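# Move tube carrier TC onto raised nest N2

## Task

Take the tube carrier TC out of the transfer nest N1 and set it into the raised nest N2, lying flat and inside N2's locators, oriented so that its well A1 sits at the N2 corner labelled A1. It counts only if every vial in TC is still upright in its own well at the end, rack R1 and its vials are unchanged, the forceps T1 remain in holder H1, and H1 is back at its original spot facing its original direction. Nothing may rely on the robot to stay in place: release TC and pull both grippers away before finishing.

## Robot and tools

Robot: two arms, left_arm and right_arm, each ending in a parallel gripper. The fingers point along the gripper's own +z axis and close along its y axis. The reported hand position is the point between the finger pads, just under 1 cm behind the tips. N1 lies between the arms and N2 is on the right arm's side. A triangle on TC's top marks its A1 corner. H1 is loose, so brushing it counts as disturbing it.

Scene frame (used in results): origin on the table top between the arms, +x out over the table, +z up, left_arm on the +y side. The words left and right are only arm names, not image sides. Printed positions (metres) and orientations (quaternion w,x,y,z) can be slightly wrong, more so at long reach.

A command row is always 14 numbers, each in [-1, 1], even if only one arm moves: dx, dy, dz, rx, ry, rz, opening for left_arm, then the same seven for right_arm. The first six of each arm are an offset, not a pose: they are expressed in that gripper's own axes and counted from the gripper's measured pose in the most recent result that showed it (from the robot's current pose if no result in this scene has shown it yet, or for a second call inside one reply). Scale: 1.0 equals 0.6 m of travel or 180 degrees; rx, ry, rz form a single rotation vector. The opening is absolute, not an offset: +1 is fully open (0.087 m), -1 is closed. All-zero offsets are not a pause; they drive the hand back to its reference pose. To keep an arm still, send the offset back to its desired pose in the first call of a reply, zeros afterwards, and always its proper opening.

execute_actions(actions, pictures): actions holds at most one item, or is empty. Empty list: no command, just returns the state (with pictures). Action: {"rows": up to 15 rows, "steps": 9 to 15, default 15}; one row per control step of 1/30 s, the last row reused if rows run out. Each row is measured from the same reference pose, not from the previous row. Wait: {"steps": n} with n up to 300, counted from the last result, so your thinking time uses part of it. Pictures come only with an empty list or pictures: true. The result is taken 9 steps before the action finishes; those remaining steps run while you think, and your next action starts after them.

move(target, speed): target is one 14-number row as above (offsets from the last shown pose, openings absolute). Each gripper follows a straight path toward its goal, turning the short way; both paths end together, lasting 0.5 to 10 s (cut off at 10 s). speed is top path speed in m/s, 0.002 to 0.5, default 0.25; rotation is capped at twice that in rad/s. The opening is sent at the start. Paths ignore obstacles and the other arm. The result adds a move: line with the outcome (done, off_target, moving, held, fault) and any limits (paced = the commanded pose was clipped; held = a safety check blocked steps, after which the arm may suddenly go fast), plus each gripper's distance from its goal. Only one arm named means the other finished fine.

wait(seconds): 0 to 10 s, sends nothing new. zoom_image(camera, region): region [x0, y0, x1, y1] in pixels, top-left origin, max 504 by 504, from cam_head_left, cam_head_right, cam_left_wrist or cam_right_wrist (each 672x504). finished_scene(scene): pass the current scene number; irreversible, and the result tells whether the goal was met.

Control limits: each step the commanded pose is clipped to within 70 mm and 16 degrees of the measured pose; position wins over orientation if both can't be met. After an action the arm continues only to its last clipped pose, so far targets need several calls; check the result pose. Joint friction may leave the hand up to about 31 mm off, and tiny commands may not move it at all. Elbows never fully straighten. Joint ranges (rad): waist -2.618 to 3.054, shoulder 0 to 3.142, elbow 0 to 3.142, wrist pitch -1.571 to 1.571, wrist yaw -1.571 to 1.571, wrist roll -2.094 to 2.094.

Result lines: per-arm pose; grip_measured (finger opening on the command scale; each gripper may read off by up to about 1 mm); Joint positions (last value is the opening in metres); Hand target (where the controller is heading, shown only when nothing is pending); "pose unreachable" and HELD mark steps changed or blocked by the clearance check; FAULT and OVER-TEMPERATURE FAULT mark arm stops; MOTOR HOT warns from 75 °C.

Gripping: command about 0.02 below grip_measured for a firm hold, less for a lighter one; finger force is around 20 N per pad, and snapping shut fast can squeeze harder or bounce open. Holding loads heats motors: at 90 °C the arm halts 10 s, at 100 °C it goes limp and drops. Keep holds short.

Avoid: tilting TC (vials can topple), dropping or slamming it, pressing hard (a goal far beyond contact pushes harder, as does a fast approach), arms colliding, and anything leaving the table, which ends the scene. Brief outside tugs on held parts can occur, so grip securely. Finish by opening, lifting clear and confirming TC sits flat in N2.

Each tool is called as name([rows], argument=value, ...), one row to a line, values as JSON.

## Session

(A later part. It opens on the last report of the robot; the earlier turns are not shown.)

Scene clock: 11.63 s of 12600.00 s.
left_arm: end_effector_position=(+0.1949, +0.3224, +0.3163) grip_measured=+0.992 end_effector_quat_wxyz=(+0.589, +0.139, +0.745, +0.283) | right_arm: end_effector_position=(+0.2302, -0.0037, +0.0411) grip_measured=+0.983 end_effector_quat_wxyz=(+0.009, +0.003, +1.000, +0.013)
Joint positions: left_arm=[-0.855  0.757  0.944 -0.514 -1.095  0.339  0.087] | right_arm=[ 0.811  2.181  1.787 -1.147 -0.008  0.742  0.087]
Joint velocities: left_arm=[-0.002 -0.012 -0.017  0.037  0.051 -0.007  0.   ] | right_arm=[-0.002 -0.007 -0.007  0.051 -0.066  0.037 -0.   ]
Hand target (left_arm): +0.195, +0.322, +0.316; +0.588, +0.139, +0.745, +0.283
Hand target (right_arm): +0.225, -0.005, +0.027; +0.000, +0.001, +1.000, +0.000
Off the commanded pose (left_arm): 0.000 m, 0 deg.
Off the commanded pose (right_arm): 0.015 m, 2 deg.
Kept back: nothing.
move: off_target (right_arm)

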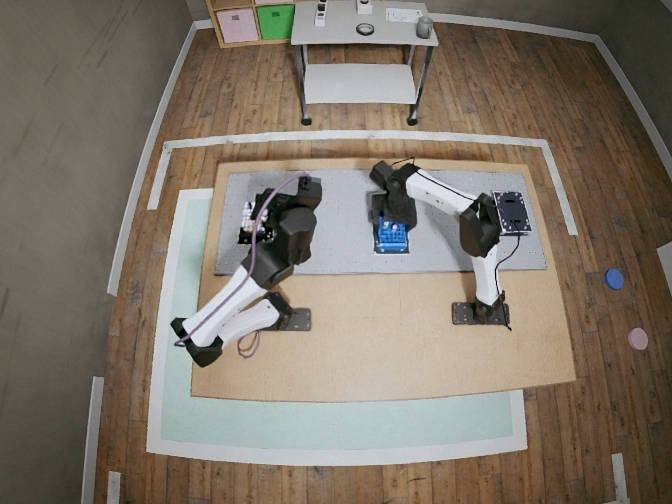

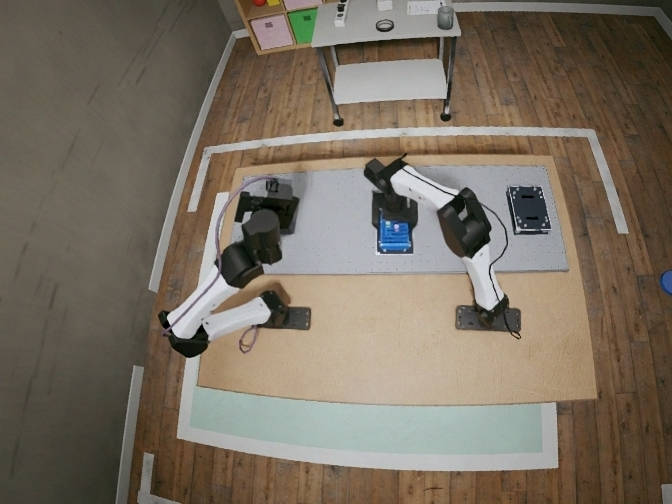

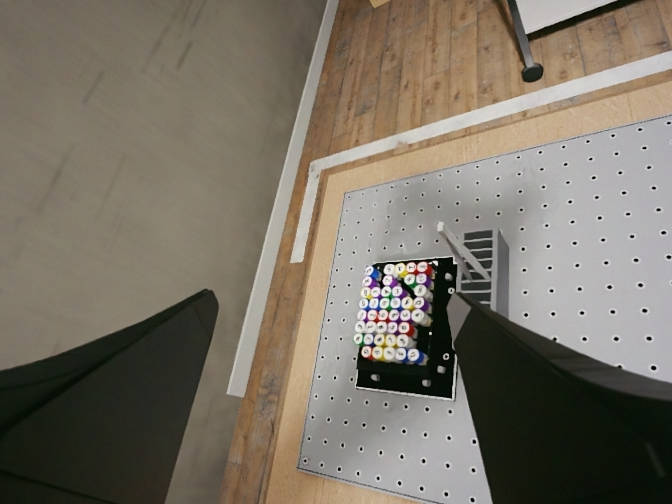

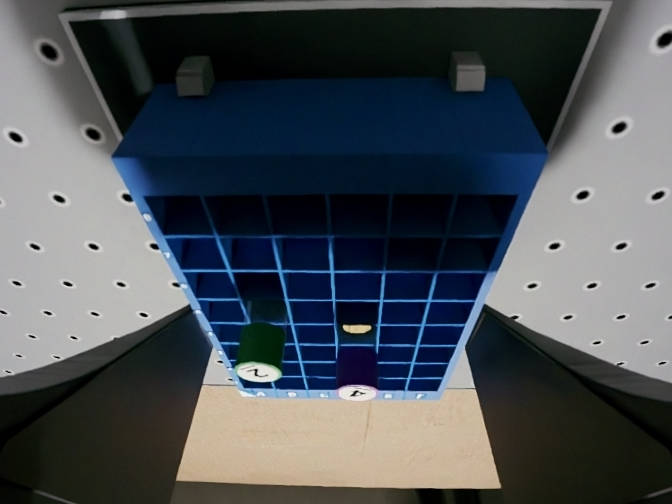

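Straddling. A bit lower, then close.

move(target=[0,0,0,0,0,0,1,0.004,-0.002,0.036,0.01,0.007,0,1], speed=0.03)

execute_actions([
  {"rows":[[0,0,0,0,0,0,1,0,0,0,0,0,0,0.9],[0,0,0,0,0,0,1,0,0,0,0,0,0,0.88],[0,0,0,0,0,0,1,0,0,0,0,0,0,0.86],[0,0,0,0,0,0,1,0,0,0,0,0,0,0.84],[0,0,0,0,0,0,1,0,0,0,0,0,0,0.82],[0,0,0,0,0,0,1,0,0,0,0,0,0,0.8]]},
])

wait(seconds=0.2)

Scene clock: 13.03 s of 12600.00 s.
left_arm: end_effector_position=(+0.1949, +0.3224, +0.3165) grip_measured=+0.992 end_effector_quat_wxyz=(+0.589, +0.138, +0.745, +0.283) | right_arm: end_effector_position=(+0.2301, -0.0038, +0.0300) grip_measured=+0.983 end_effector_quat_wxyz=(+0.001, +0.003, +1.000, +0.006)
Joint positions: left_arm=[-0.855  0.757  0.944 -0.513 -1.095  0.339  0.087] | right_arm=[ 0.811  2.21   1.787 -1.138 -0.008  0.742  0.087]
Joint velocities: left_arm=[ 0.012 -0.007  0.002  0.007  0.051  0.022 -0.001] | right_arm=[-0.002 -0.022  0.007 -0.007 -0.007  0.037 -0.   ]
Hand target (left_arm): +0.195, +0.322, +0.316; +0.589, +0.138, +0.745, +0.283
Hand target (right_arm): +0.228, -0.005, +0.020; -0.003, +0.003, +1.000, -0.003
Off the commanded pose (left_arm): 0.000 m, 0 deg.
Off the commanded pose (right_arm): 0.011 m, 1 deg.
Kept back: nothing.
move: off_target (right_arm)

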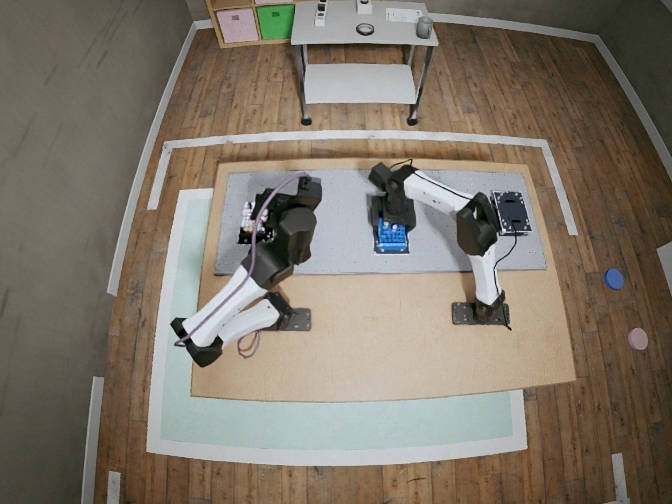

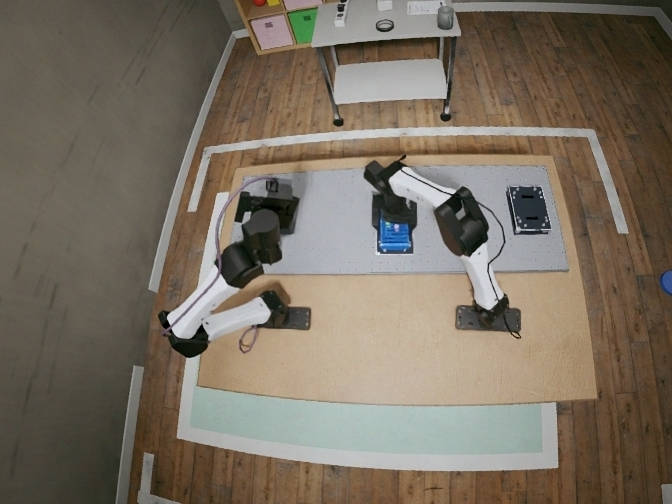

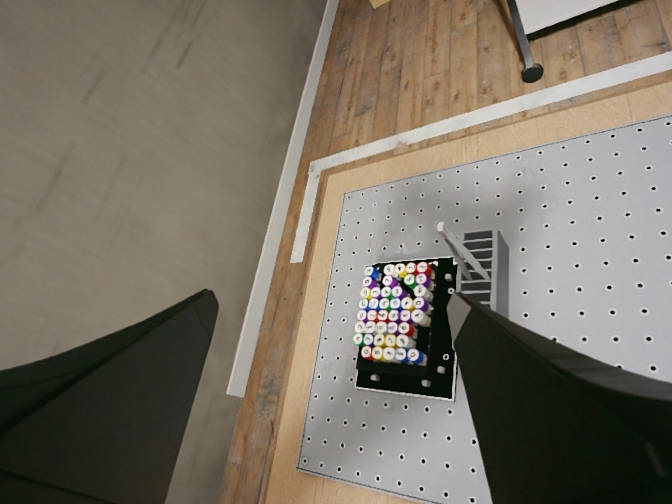

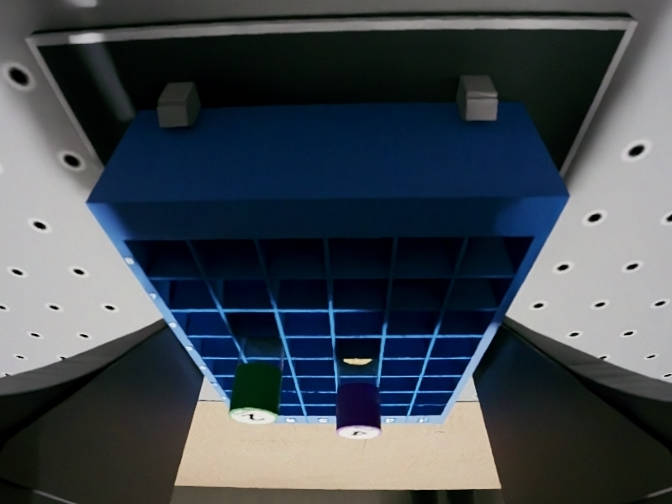

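Scene clock: 13.23 s of 12600.00 s.
left_arm: end_effector_position=(+0.1950, +0.3223, +0.3166) grip_measured=+0.992 end_effector_quat_wxyz=(+0.589, +0.138, +0.744, +0.282) | right_arm: end_effector_position=(+0.2301, -0.0035, +0.0300) grip_measured=+0.930 end_effector_quat_wxyz=(+0.001, +0.003, +1.000, +0.007)
Joint positions: left_arm=[-0.855  0.757  0.944 -0.512 -1.095  0.339  0.087] | right_arm=[ 0.811  2.21   1.787 -1.137 -0.009  0.742  0.084]
Joint velocities: left_arm=[-0.007 -0.012 -0.007  0.007 -0.007 -0.007  0.   ] | right_arm=[ 0.002 -0.012 -0.007 -0.066 -0.007 -0.022  0.   ]
Steps of this call (steps 1 to 6: the first 6 steps of this action). Readings (end_effector_position):
1: left_arm (+0.1949, +0.3224, +0.3165) | right_arm (+0.2301, -0.0035, +0.0300)
2: left_arm (+0.1950, +0.3223, +0.3165) | right_arm (+0.2301, -0.0035, +0.0300)
4: left_arm (+0.1950, +0.3223, +0.3166) | right_arm (+0.2301, -0.0035, +0.0300)
6: the state above

Scene clock: 13.73 s of 12600.00 s.
left_arm: end_effector_position=(+0.1950, +0.3223, +0.3166) grip_measured=+0.992 end_effector_quat_wxyz=(+0.589, +0.138, +0.744, +0.282) | right_arm: end_effector_position=(+0.2301, -0.0035, +0.0300) grip_measured=+0.930 end_effector_quat_wxyz=(+0.001, +0.003, +1.000, +0.007)
Joint positions: left_arm=[-0.855  0.757  0.944 -0.511 -1.095  0.339  0.087] | right_arm=[ 0.811  2.21   1.787 -1.137 -0.009  0.742  0.084]
Joint velocities: left_arm=[-0.012 -0.012 -0.002 -0.066  0.081  0.007  0.001] | right_arm=[ 0.012 -0.017  0.017  0.066 -0.037 -0.081  0.   ]
Hand target (left_arm): +0.195, +0.322, +0.317; +0.589, +0.138, +0.745, +0.283
Hand target (right_arm): +0.230, -0.004, +0.030; +0.001, +0.003, +1.000, +0.006
Off the commanded pose (left_arm): 0.000 m, 0 deg.
Off the commanded pose (right_arm): 0.000 m, 0 deg.
Kept back: nothing.
Steps of this call (steps 1 to 9: the last 9 steps of your previous action; steps 10 to 15: nothing new was sent). Readings (end_effector_position):
1: left_arm (+0.1950, +0.3223, +0.3166) | right_arm (+0.2301, -0.0035, +0.0300)
2: left_arm (+0.1950, +0.3223, +0.3166) | right_arm (+0.2301, -0.0035, +0.0300)
4: left_arm (+0.1950, +0.3223, +0.3166) | right_arm (+0.2301, -0.0035, +0.0300)
8: left_arm (+0.1950, +0.3223, +0.3166) | right_arm (+0.2301, -0.0035, +0.0300)
15: the state above

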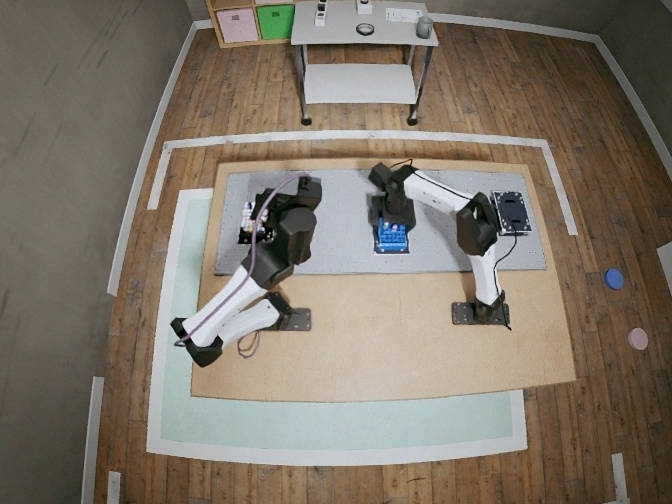

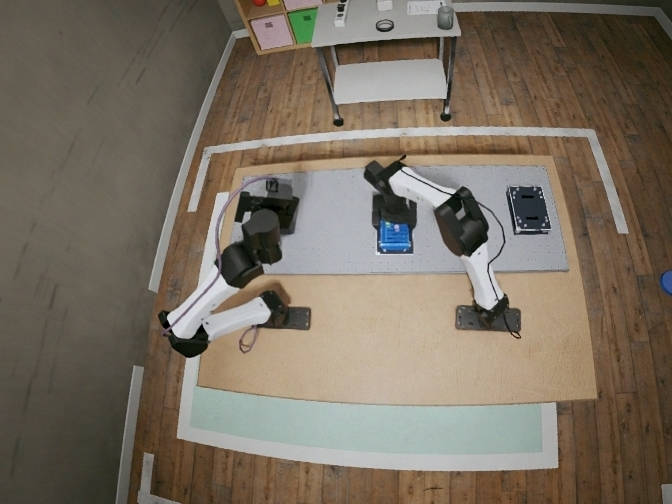

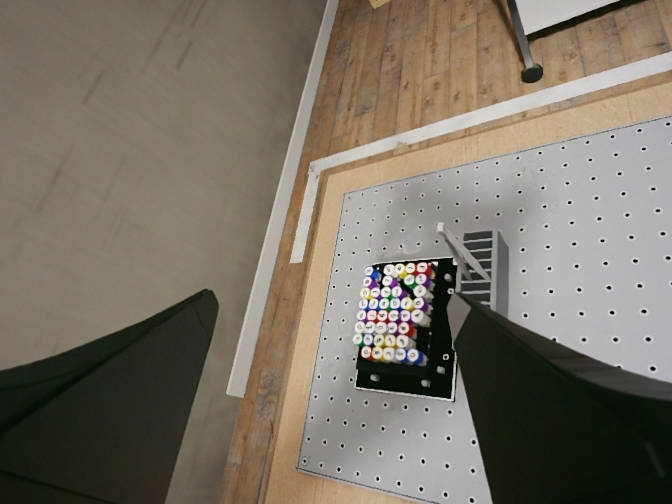

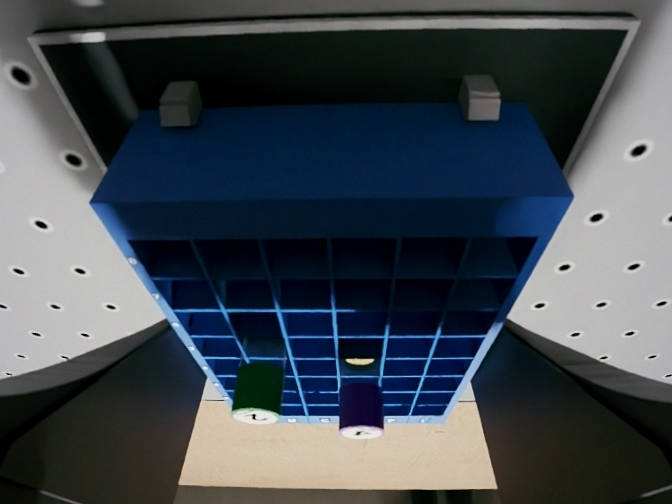

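move(target=[0,0,0,0,0,0,1,0,0,-0.16,0,0,0,0.9], speed=0.08)

move(target=[0,0,0,0,0,0,1,-0.09,-0.66,-0.01,0,0,0,0.9], speed=0.15)

Scene clock: 15.73 s of 12600.00 s.
left_arm: end_effector_position=(+0.1950, +0.3222, +0.3167) grip_measured=+0.992 end_effector_quat_wxyz=(+0.589, +0.138, +0.744, +0.282) | right_arm: end_effector_position=(+0.2301, -0.0034, +0.1224) grip_measured=+0.930 end_effector_quat_wxyz=(+0.001, +0.003, +1.000, +0.007)
Joint positions: left_arm=[-0.855  0.757  0.944 -0.511 -1.095  0.339  0.087] | right_arm=[ 0.811  2.21   2.156 -1.505 -0.009  0.742  0.084]
Joint velocities: left_arm=[ 0.007 -0.007 -0.002 -0.037 -0.051  0.007 -0.   ] | right_arm=[-0.007  0.017  0.007 -0.022 -0.037  0.066 -0.   ]
Hand target (left_arm): +0.195, +0.322, +0.317; +0.589, +0.138, +0.744, +0.282
Hand target (right_arm): +0.231, -0.004, +0.126; +0.001, +0.003, +1.000, +0.007
Off the commanded pose (left_arm): 0.000 m, 0 deg.
Off the commanded pose (right_arm): 0.004 m, 0 deg.
Kept back: nothing.
move: done

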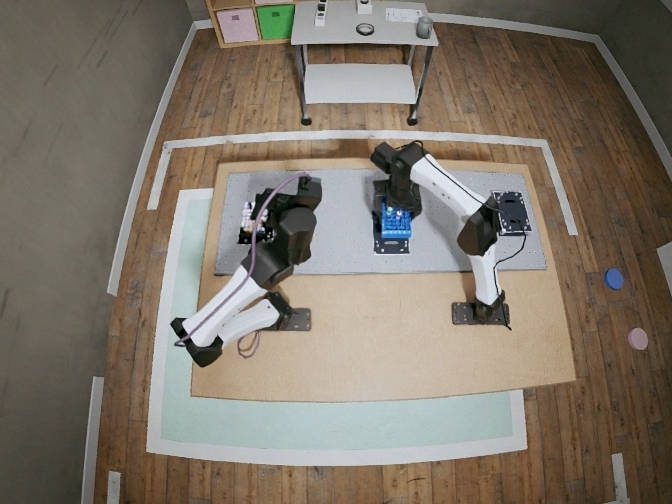

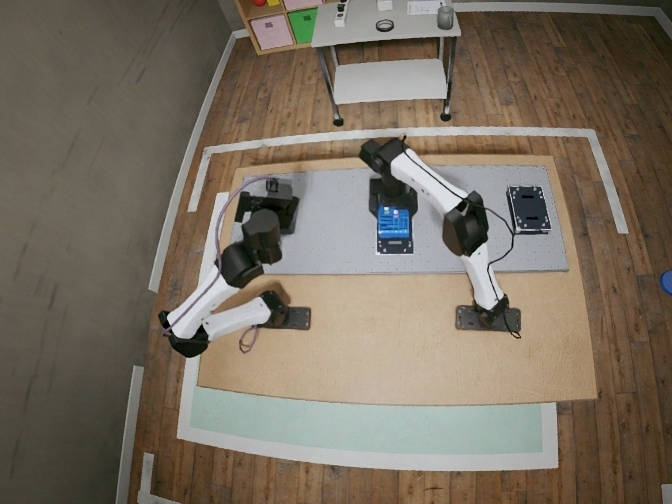

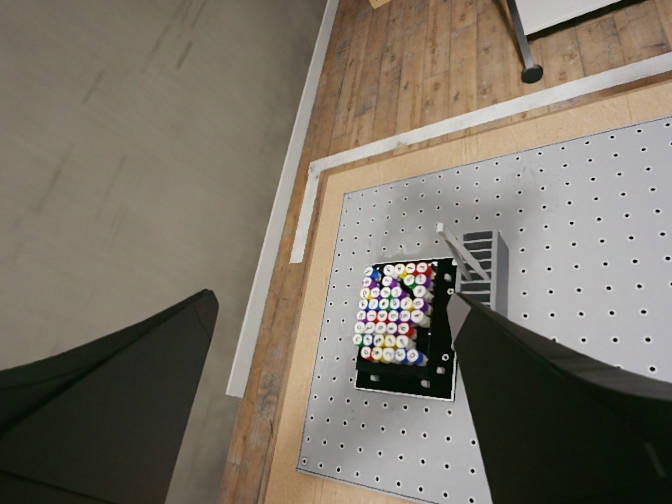

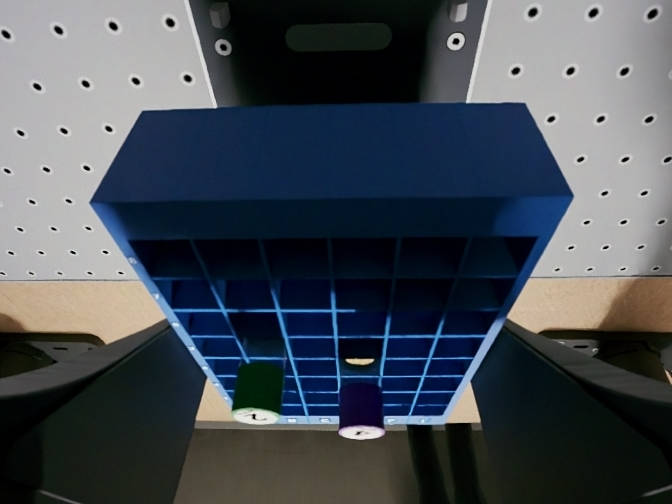

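Scene clock: 18.90 s of 12600.00 s.
left_arm: end_effector_position=(+0.1951, +0.3222, +0.3169) grip_measured=+0.992 end_effector_quat_wxyz=(+0.590, +0.137, +0.744, +0.282) | right_arm: end_effector_position=(+0.2771, -0.4012, +0.1215) grip_measured=+0.930 end_effector_quat_wxyz=(+0.004, +0.007, +1.000, +0.002)
Joint positions: left_arm=[-0.855  0.757  0.944 -0.51  -1.095  0.339  0.087] | right_arm=[-0.221  1.984  1.807 -1.387 -0.006 -0.282  0.084]
Joint velocities: left_arm=[-0.007 -0.012 -0.022 -0.007  0.022 -0.037 -0.001] | right_arm=[-0.002  0.007 -0.017 -0.022 -0.007 -0.095  0.   ]
Hand target (left_arm): +0.195, +0.322, +0.317; +0.589, +0.138, +0.744, +0.282
Hand target (right_arm): +0.278, -0.402, +0.123; +0.000, +0.003, +1.000, +0.003
Off the commanded pose (left_arm): 0.000 m, 0 deg.
Off the commanded pose (right_arm): 0.005 m, 1 deg.
Kept back: nothing.
move: done

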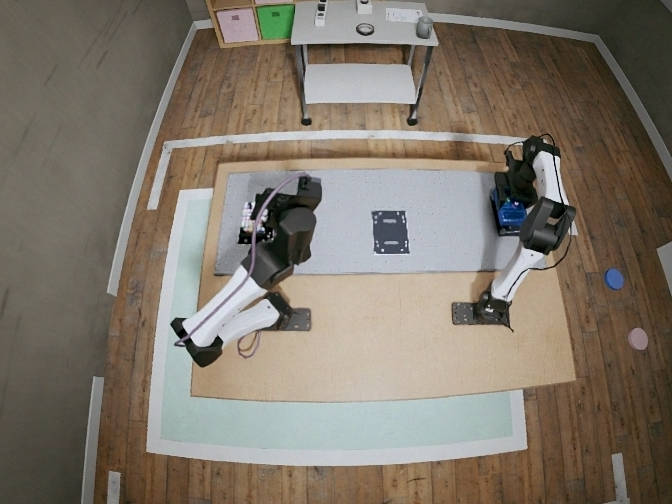

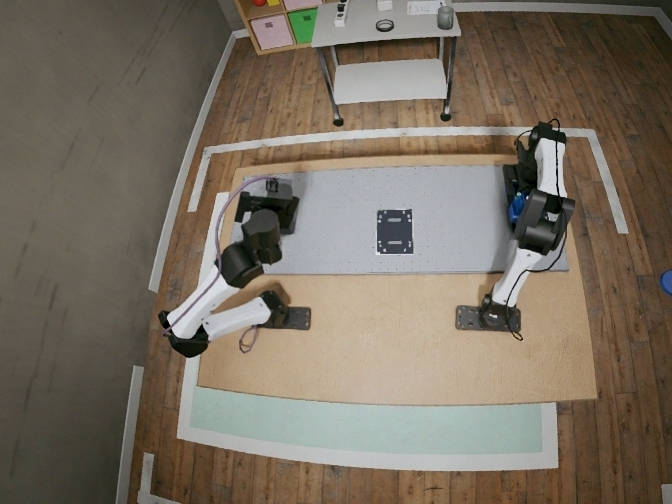

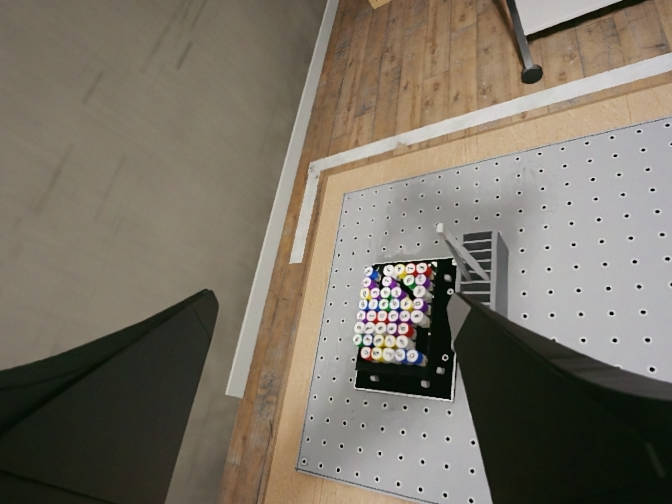

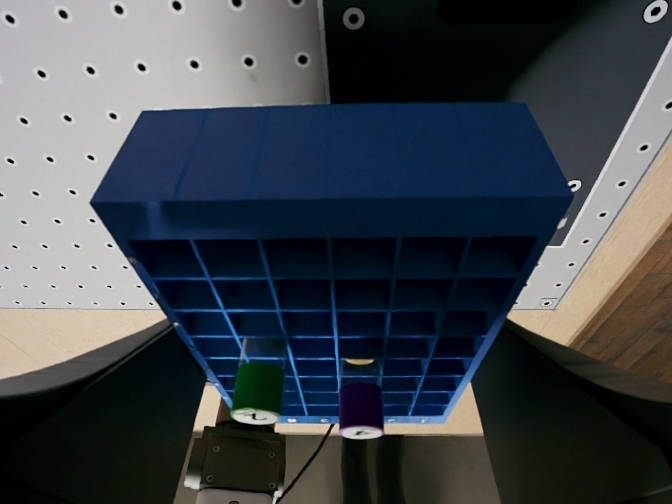

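move(target=[0,0,0,0,0,0,1,-0.03,-0.088,0.045,0,0.002,-0.004,0.9], speed=0.07)

Scene clock: 20.37 s of 12600.00 s.
left_arm: end_effector_position=(+0.1952, +0.3221, +0.3170) grip_measured=+0.992 end_effector_quat_wxyz=(+0.590, +0.137, +0.744, +0.282) | right_arm: end_effector_position=(+0.2877, -0.4488, +0.0928) grip_measured=+0.930 end_effector_quat_wxyz=(-0.008, +0.002, +1.000, +0.007)
Joint positions: left_arm=[-0.855  0.757  0.944 -0.508 -1.095  0.339  0.087] | right_arm=[-0.325  2.122  1.895 -1.363 -0.006 -0.395  0.084]
Joint velocities: left_arm=[ 0.007 -0.027 -0.012  0.081 -0.081  0.022  0.001] | right_arm=[-0.002  0.007  0.002 -0.037  0.066 -0.022 -0.   ]
Hand target (left_arm): +0.195, +0.322, +0.317; +0.590, +0.137, +0.744, +0.282
Hand target (right_arm): +0.294, -0.454, +0.094; +0.001, +0.001, +1.000, +0.001
Off the commanded pose (left_arm): 0.000 m, 0 deg.
Off the commanded pose (right_arm): 0.009 m, 1 deg.
Kept back: nothing.
move: done

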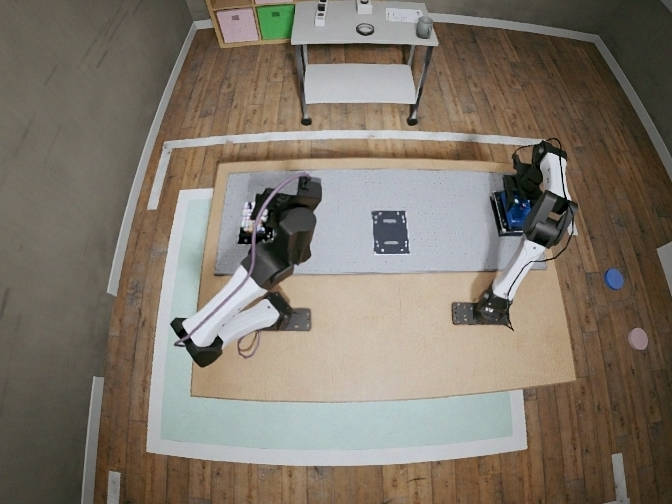

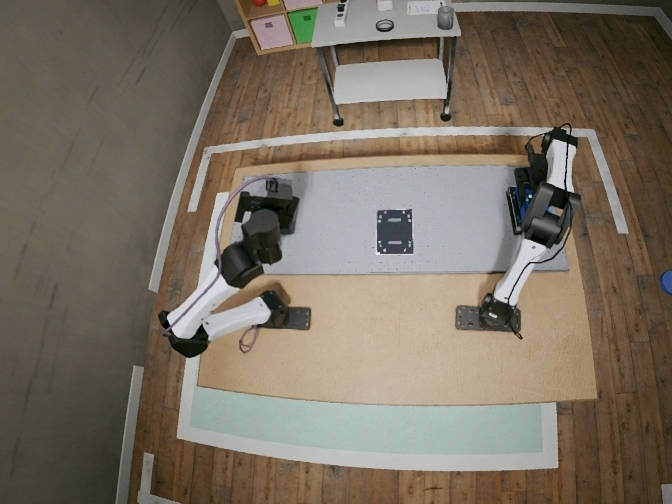

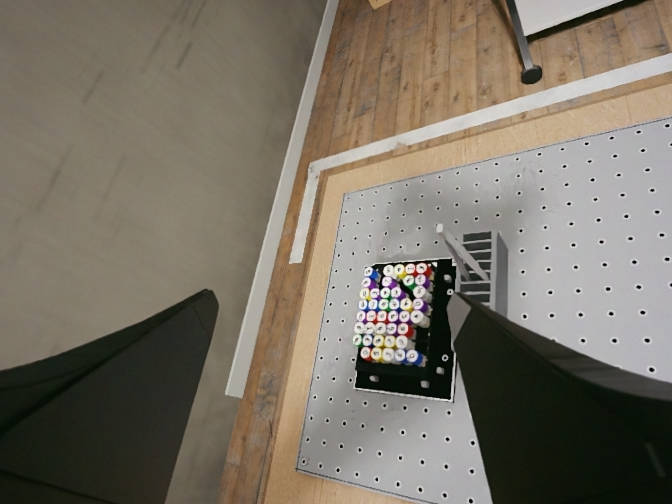

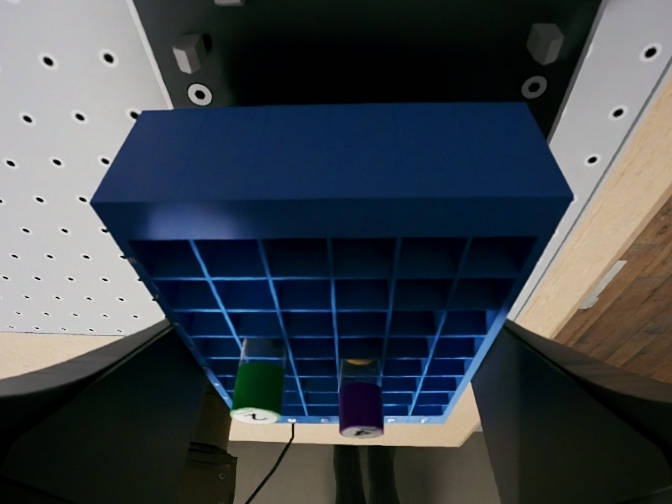

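Need about −10 mm y, +12 mm x.

move(target=[0,0,0,0,0,0,1,-0.03,-0.024,0.015,0,-0.008,0,0.9], speed=0.05)

Scene clock: 21.40 s of 12600.00 s.
left_arm: end_effector_position=(+0.1952, +0.3220, +0.3171) grip_measured=+0.992 end_effector_quat_wxyz=(+0.590, +0.137, +0.744, +0.281) | right_arm: end_effector_position=(+0.2989, -0.4587, +0.0827) grip_measured=+0.930 end_effector_quat_wxyz=(-0.006, +0.002, +1.000, +0.007)
Joint positions: left_arm=[-0.855  0.757  0.944 -0.508 -1.095  0.339  0.087] | right_arm=[-0.336  2.183  1.951 -1.356 -0.007 -0.407  0.084]
Joint velocities: left_arm=[-0.002  0.007 -0.022 -0.022 -0.081 -0.022 -0.   ] | right_arm=[-0.002 -0.007  0.007 -0.051 -0.007 -0.007 -0.   ]
Hand target (left_arm): +0.195, +0.322, +0.317; +0.590, +0.137, +0.744, +0.282
Hand target (right_arm): +0.305, -0.463, +0.083; +0.004, +0.002, +1.000, +0.006
Off the commanded pose (left_arm): 0.000 m, 0 deg.
Off the commanded pose (right_arm): 0.008 m, 1 deg.
Kept back: nothing.
move: done

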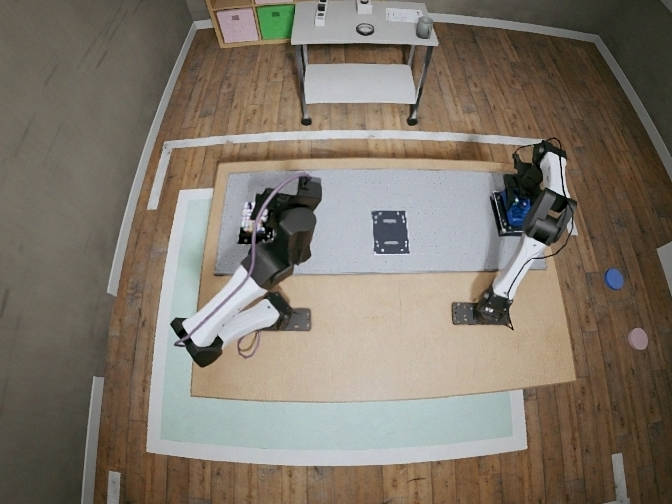

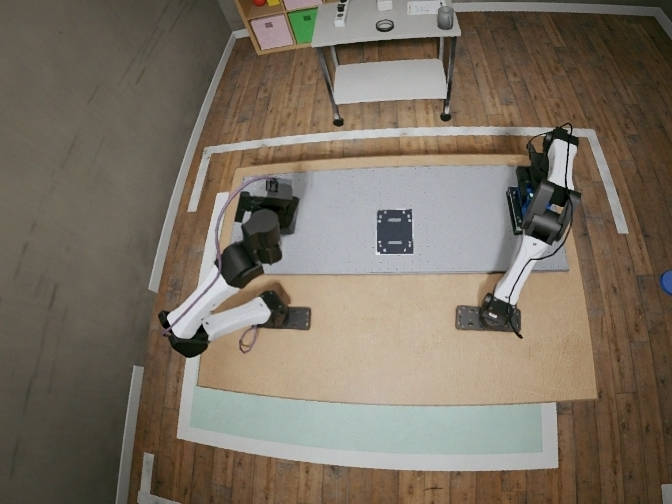

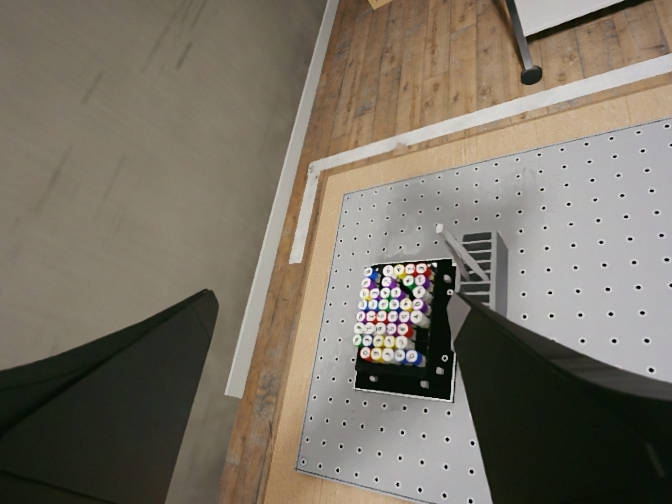

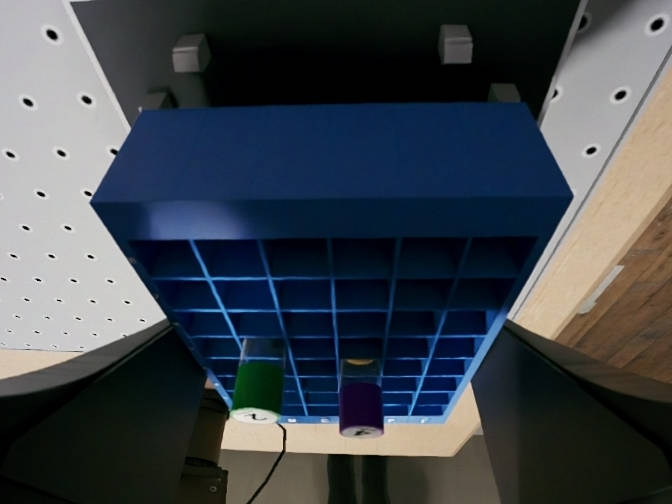

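move(target=[0,0,0,0,0,0,1,-0.007,0.007,0.025,0,-0.006,-0.003,0.9], speed=0.03)

Scene clock: 22.60 s of 12600.00 s.
left_arm: end_effector_position=(+0.1953, +0.3220, +0.3172) grip_measured=+0.992 end_effector_quat_wxyz=(+0.591, +0.136, +0.744, +0.281) | right_arm: end_effector_position=(+0.3010, -0.4566, +0.0684) grip_measured=+0.930 end_effector_quat_wxyz=(-0.003, -0.001, +1.000, +0.007)
Joint positions: left_arm=[-0.855  0.757  0.944 -0.506 -1.095  0.339  0.087] | right_arm=[-0.331  2.183  1.896 -1.295 -0.011 -0.408  0.084]
Joint velocities: left_arm=[-0.007 -0.022  0.002  0.037  0.051  0.022  0.001] | right_arm=[ 0.002  0.012  0.012  0.022 -0.007 -0.022 -0.   ]
Hand target (left_arm): +0.195, +0.322, +0.317; +0.590, +0.137, +0.744, +0.281
Hand target (right_arm): +0.303, -0.454, +0.068; +0.003, -0.003, +1.000, +0.007
Off the commanded pose (left_arm): 0.000 m, 0 deg.
Off the commanded pose (right_arm): 0.003 m, 1 deg.
Kept back: nothing.
move: done

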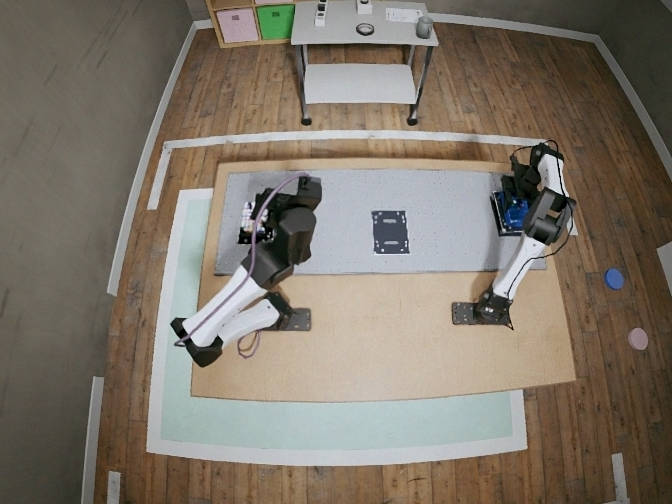

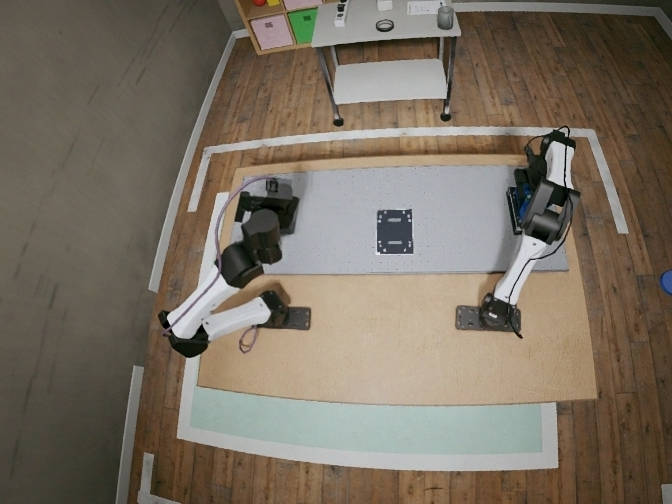

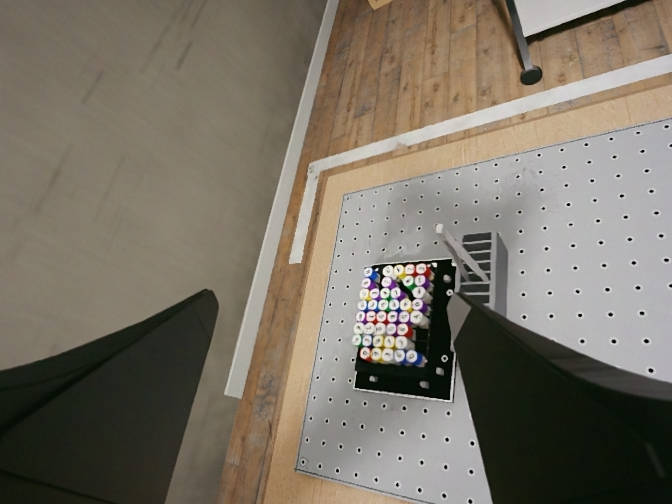

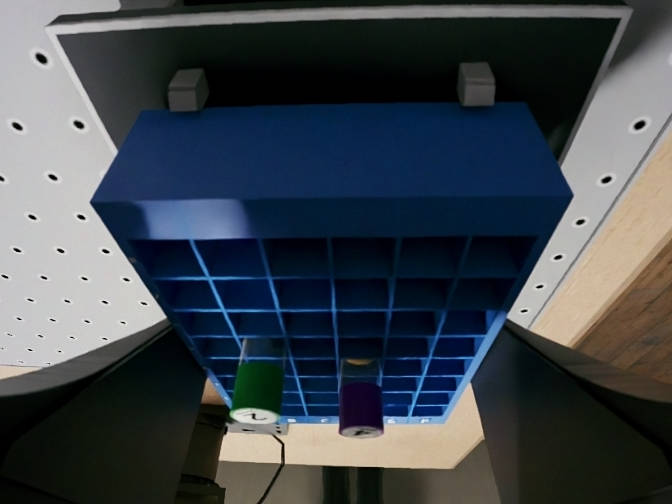

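move(target=[0,0,0,0,0,0,1,-0.002,0,0.02,0,-0.002,0,0.9], speed=0.02)

Scene clock: 23.67 s of 12600.00 s.
left_arm: end_effector_position=(+0.1953, +0.3219, +0.3173) grip_measured=+0.992 end_effector_quat_wxyz=(+0.591, +0.136, +0.744, +0.281) | right_arm: end_effector_position=(+0.3009, -0.4570, +0.0627) grip_measured=+0.930 end_effector_quat_wxyz=(-0.003, -0.003, +1.000, +0.006)
Joint positions: left_arm=[-0.855  0.757  0.944 -0.506 -1.095  0.339  0.087] | right_arm=[-0.331  2.183  1.873 -1.272 -0.009 -0.412  0.084]
Joint velocities: left_arm=[-0.007 -0.002 -0.007  0.022  0.022 -0.007 -0.   ] | right_arm=[-0.012  0.002  0.017  0.022  0.037 -0.022 -0.001]
Hand target (left_arm): +0.195, +0.322, +0.317; +0.591, +0.136, +0.744, +0.281
Hand target (right_arm): +0.302, -0.456, +0.056; -0.001, -0.001, +1.000, +0.008
Off the commanded pose (left_arm): 0.000 m, 0 deg.
Off the commanded pose (right_arm): 0.006 m, 0 deg.
Kept back: nothing.
move: done

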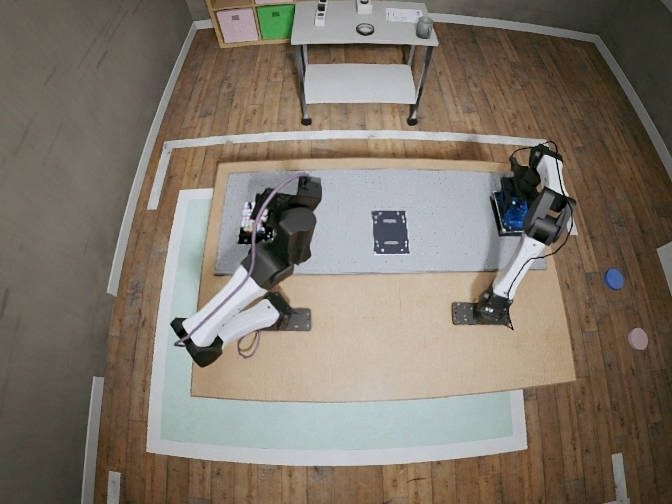

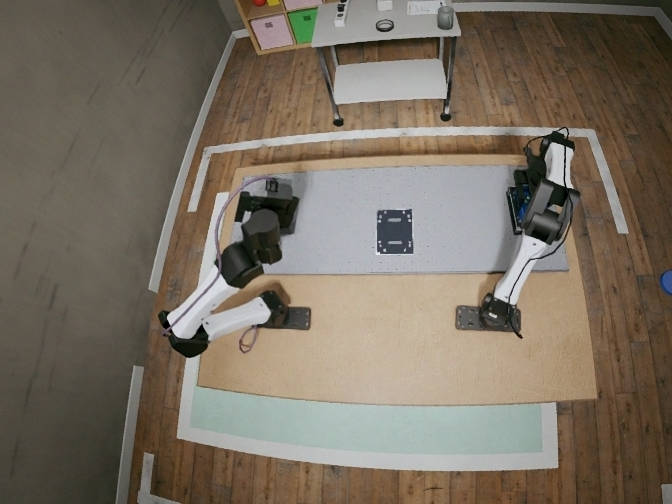

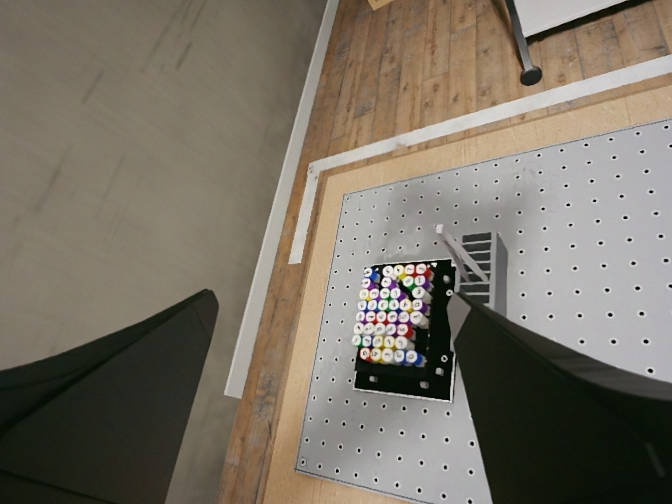

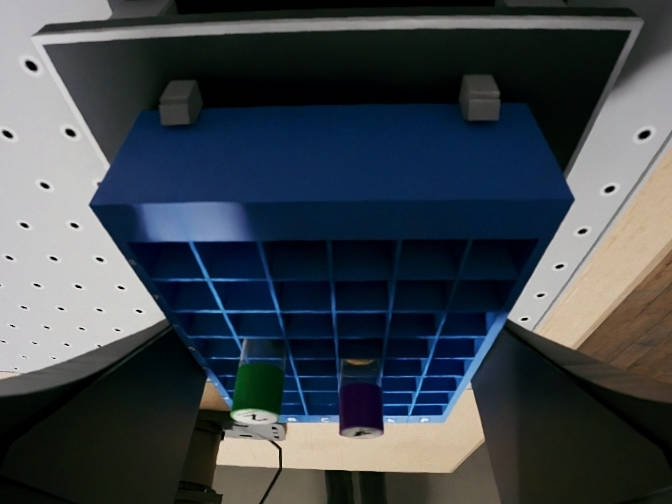

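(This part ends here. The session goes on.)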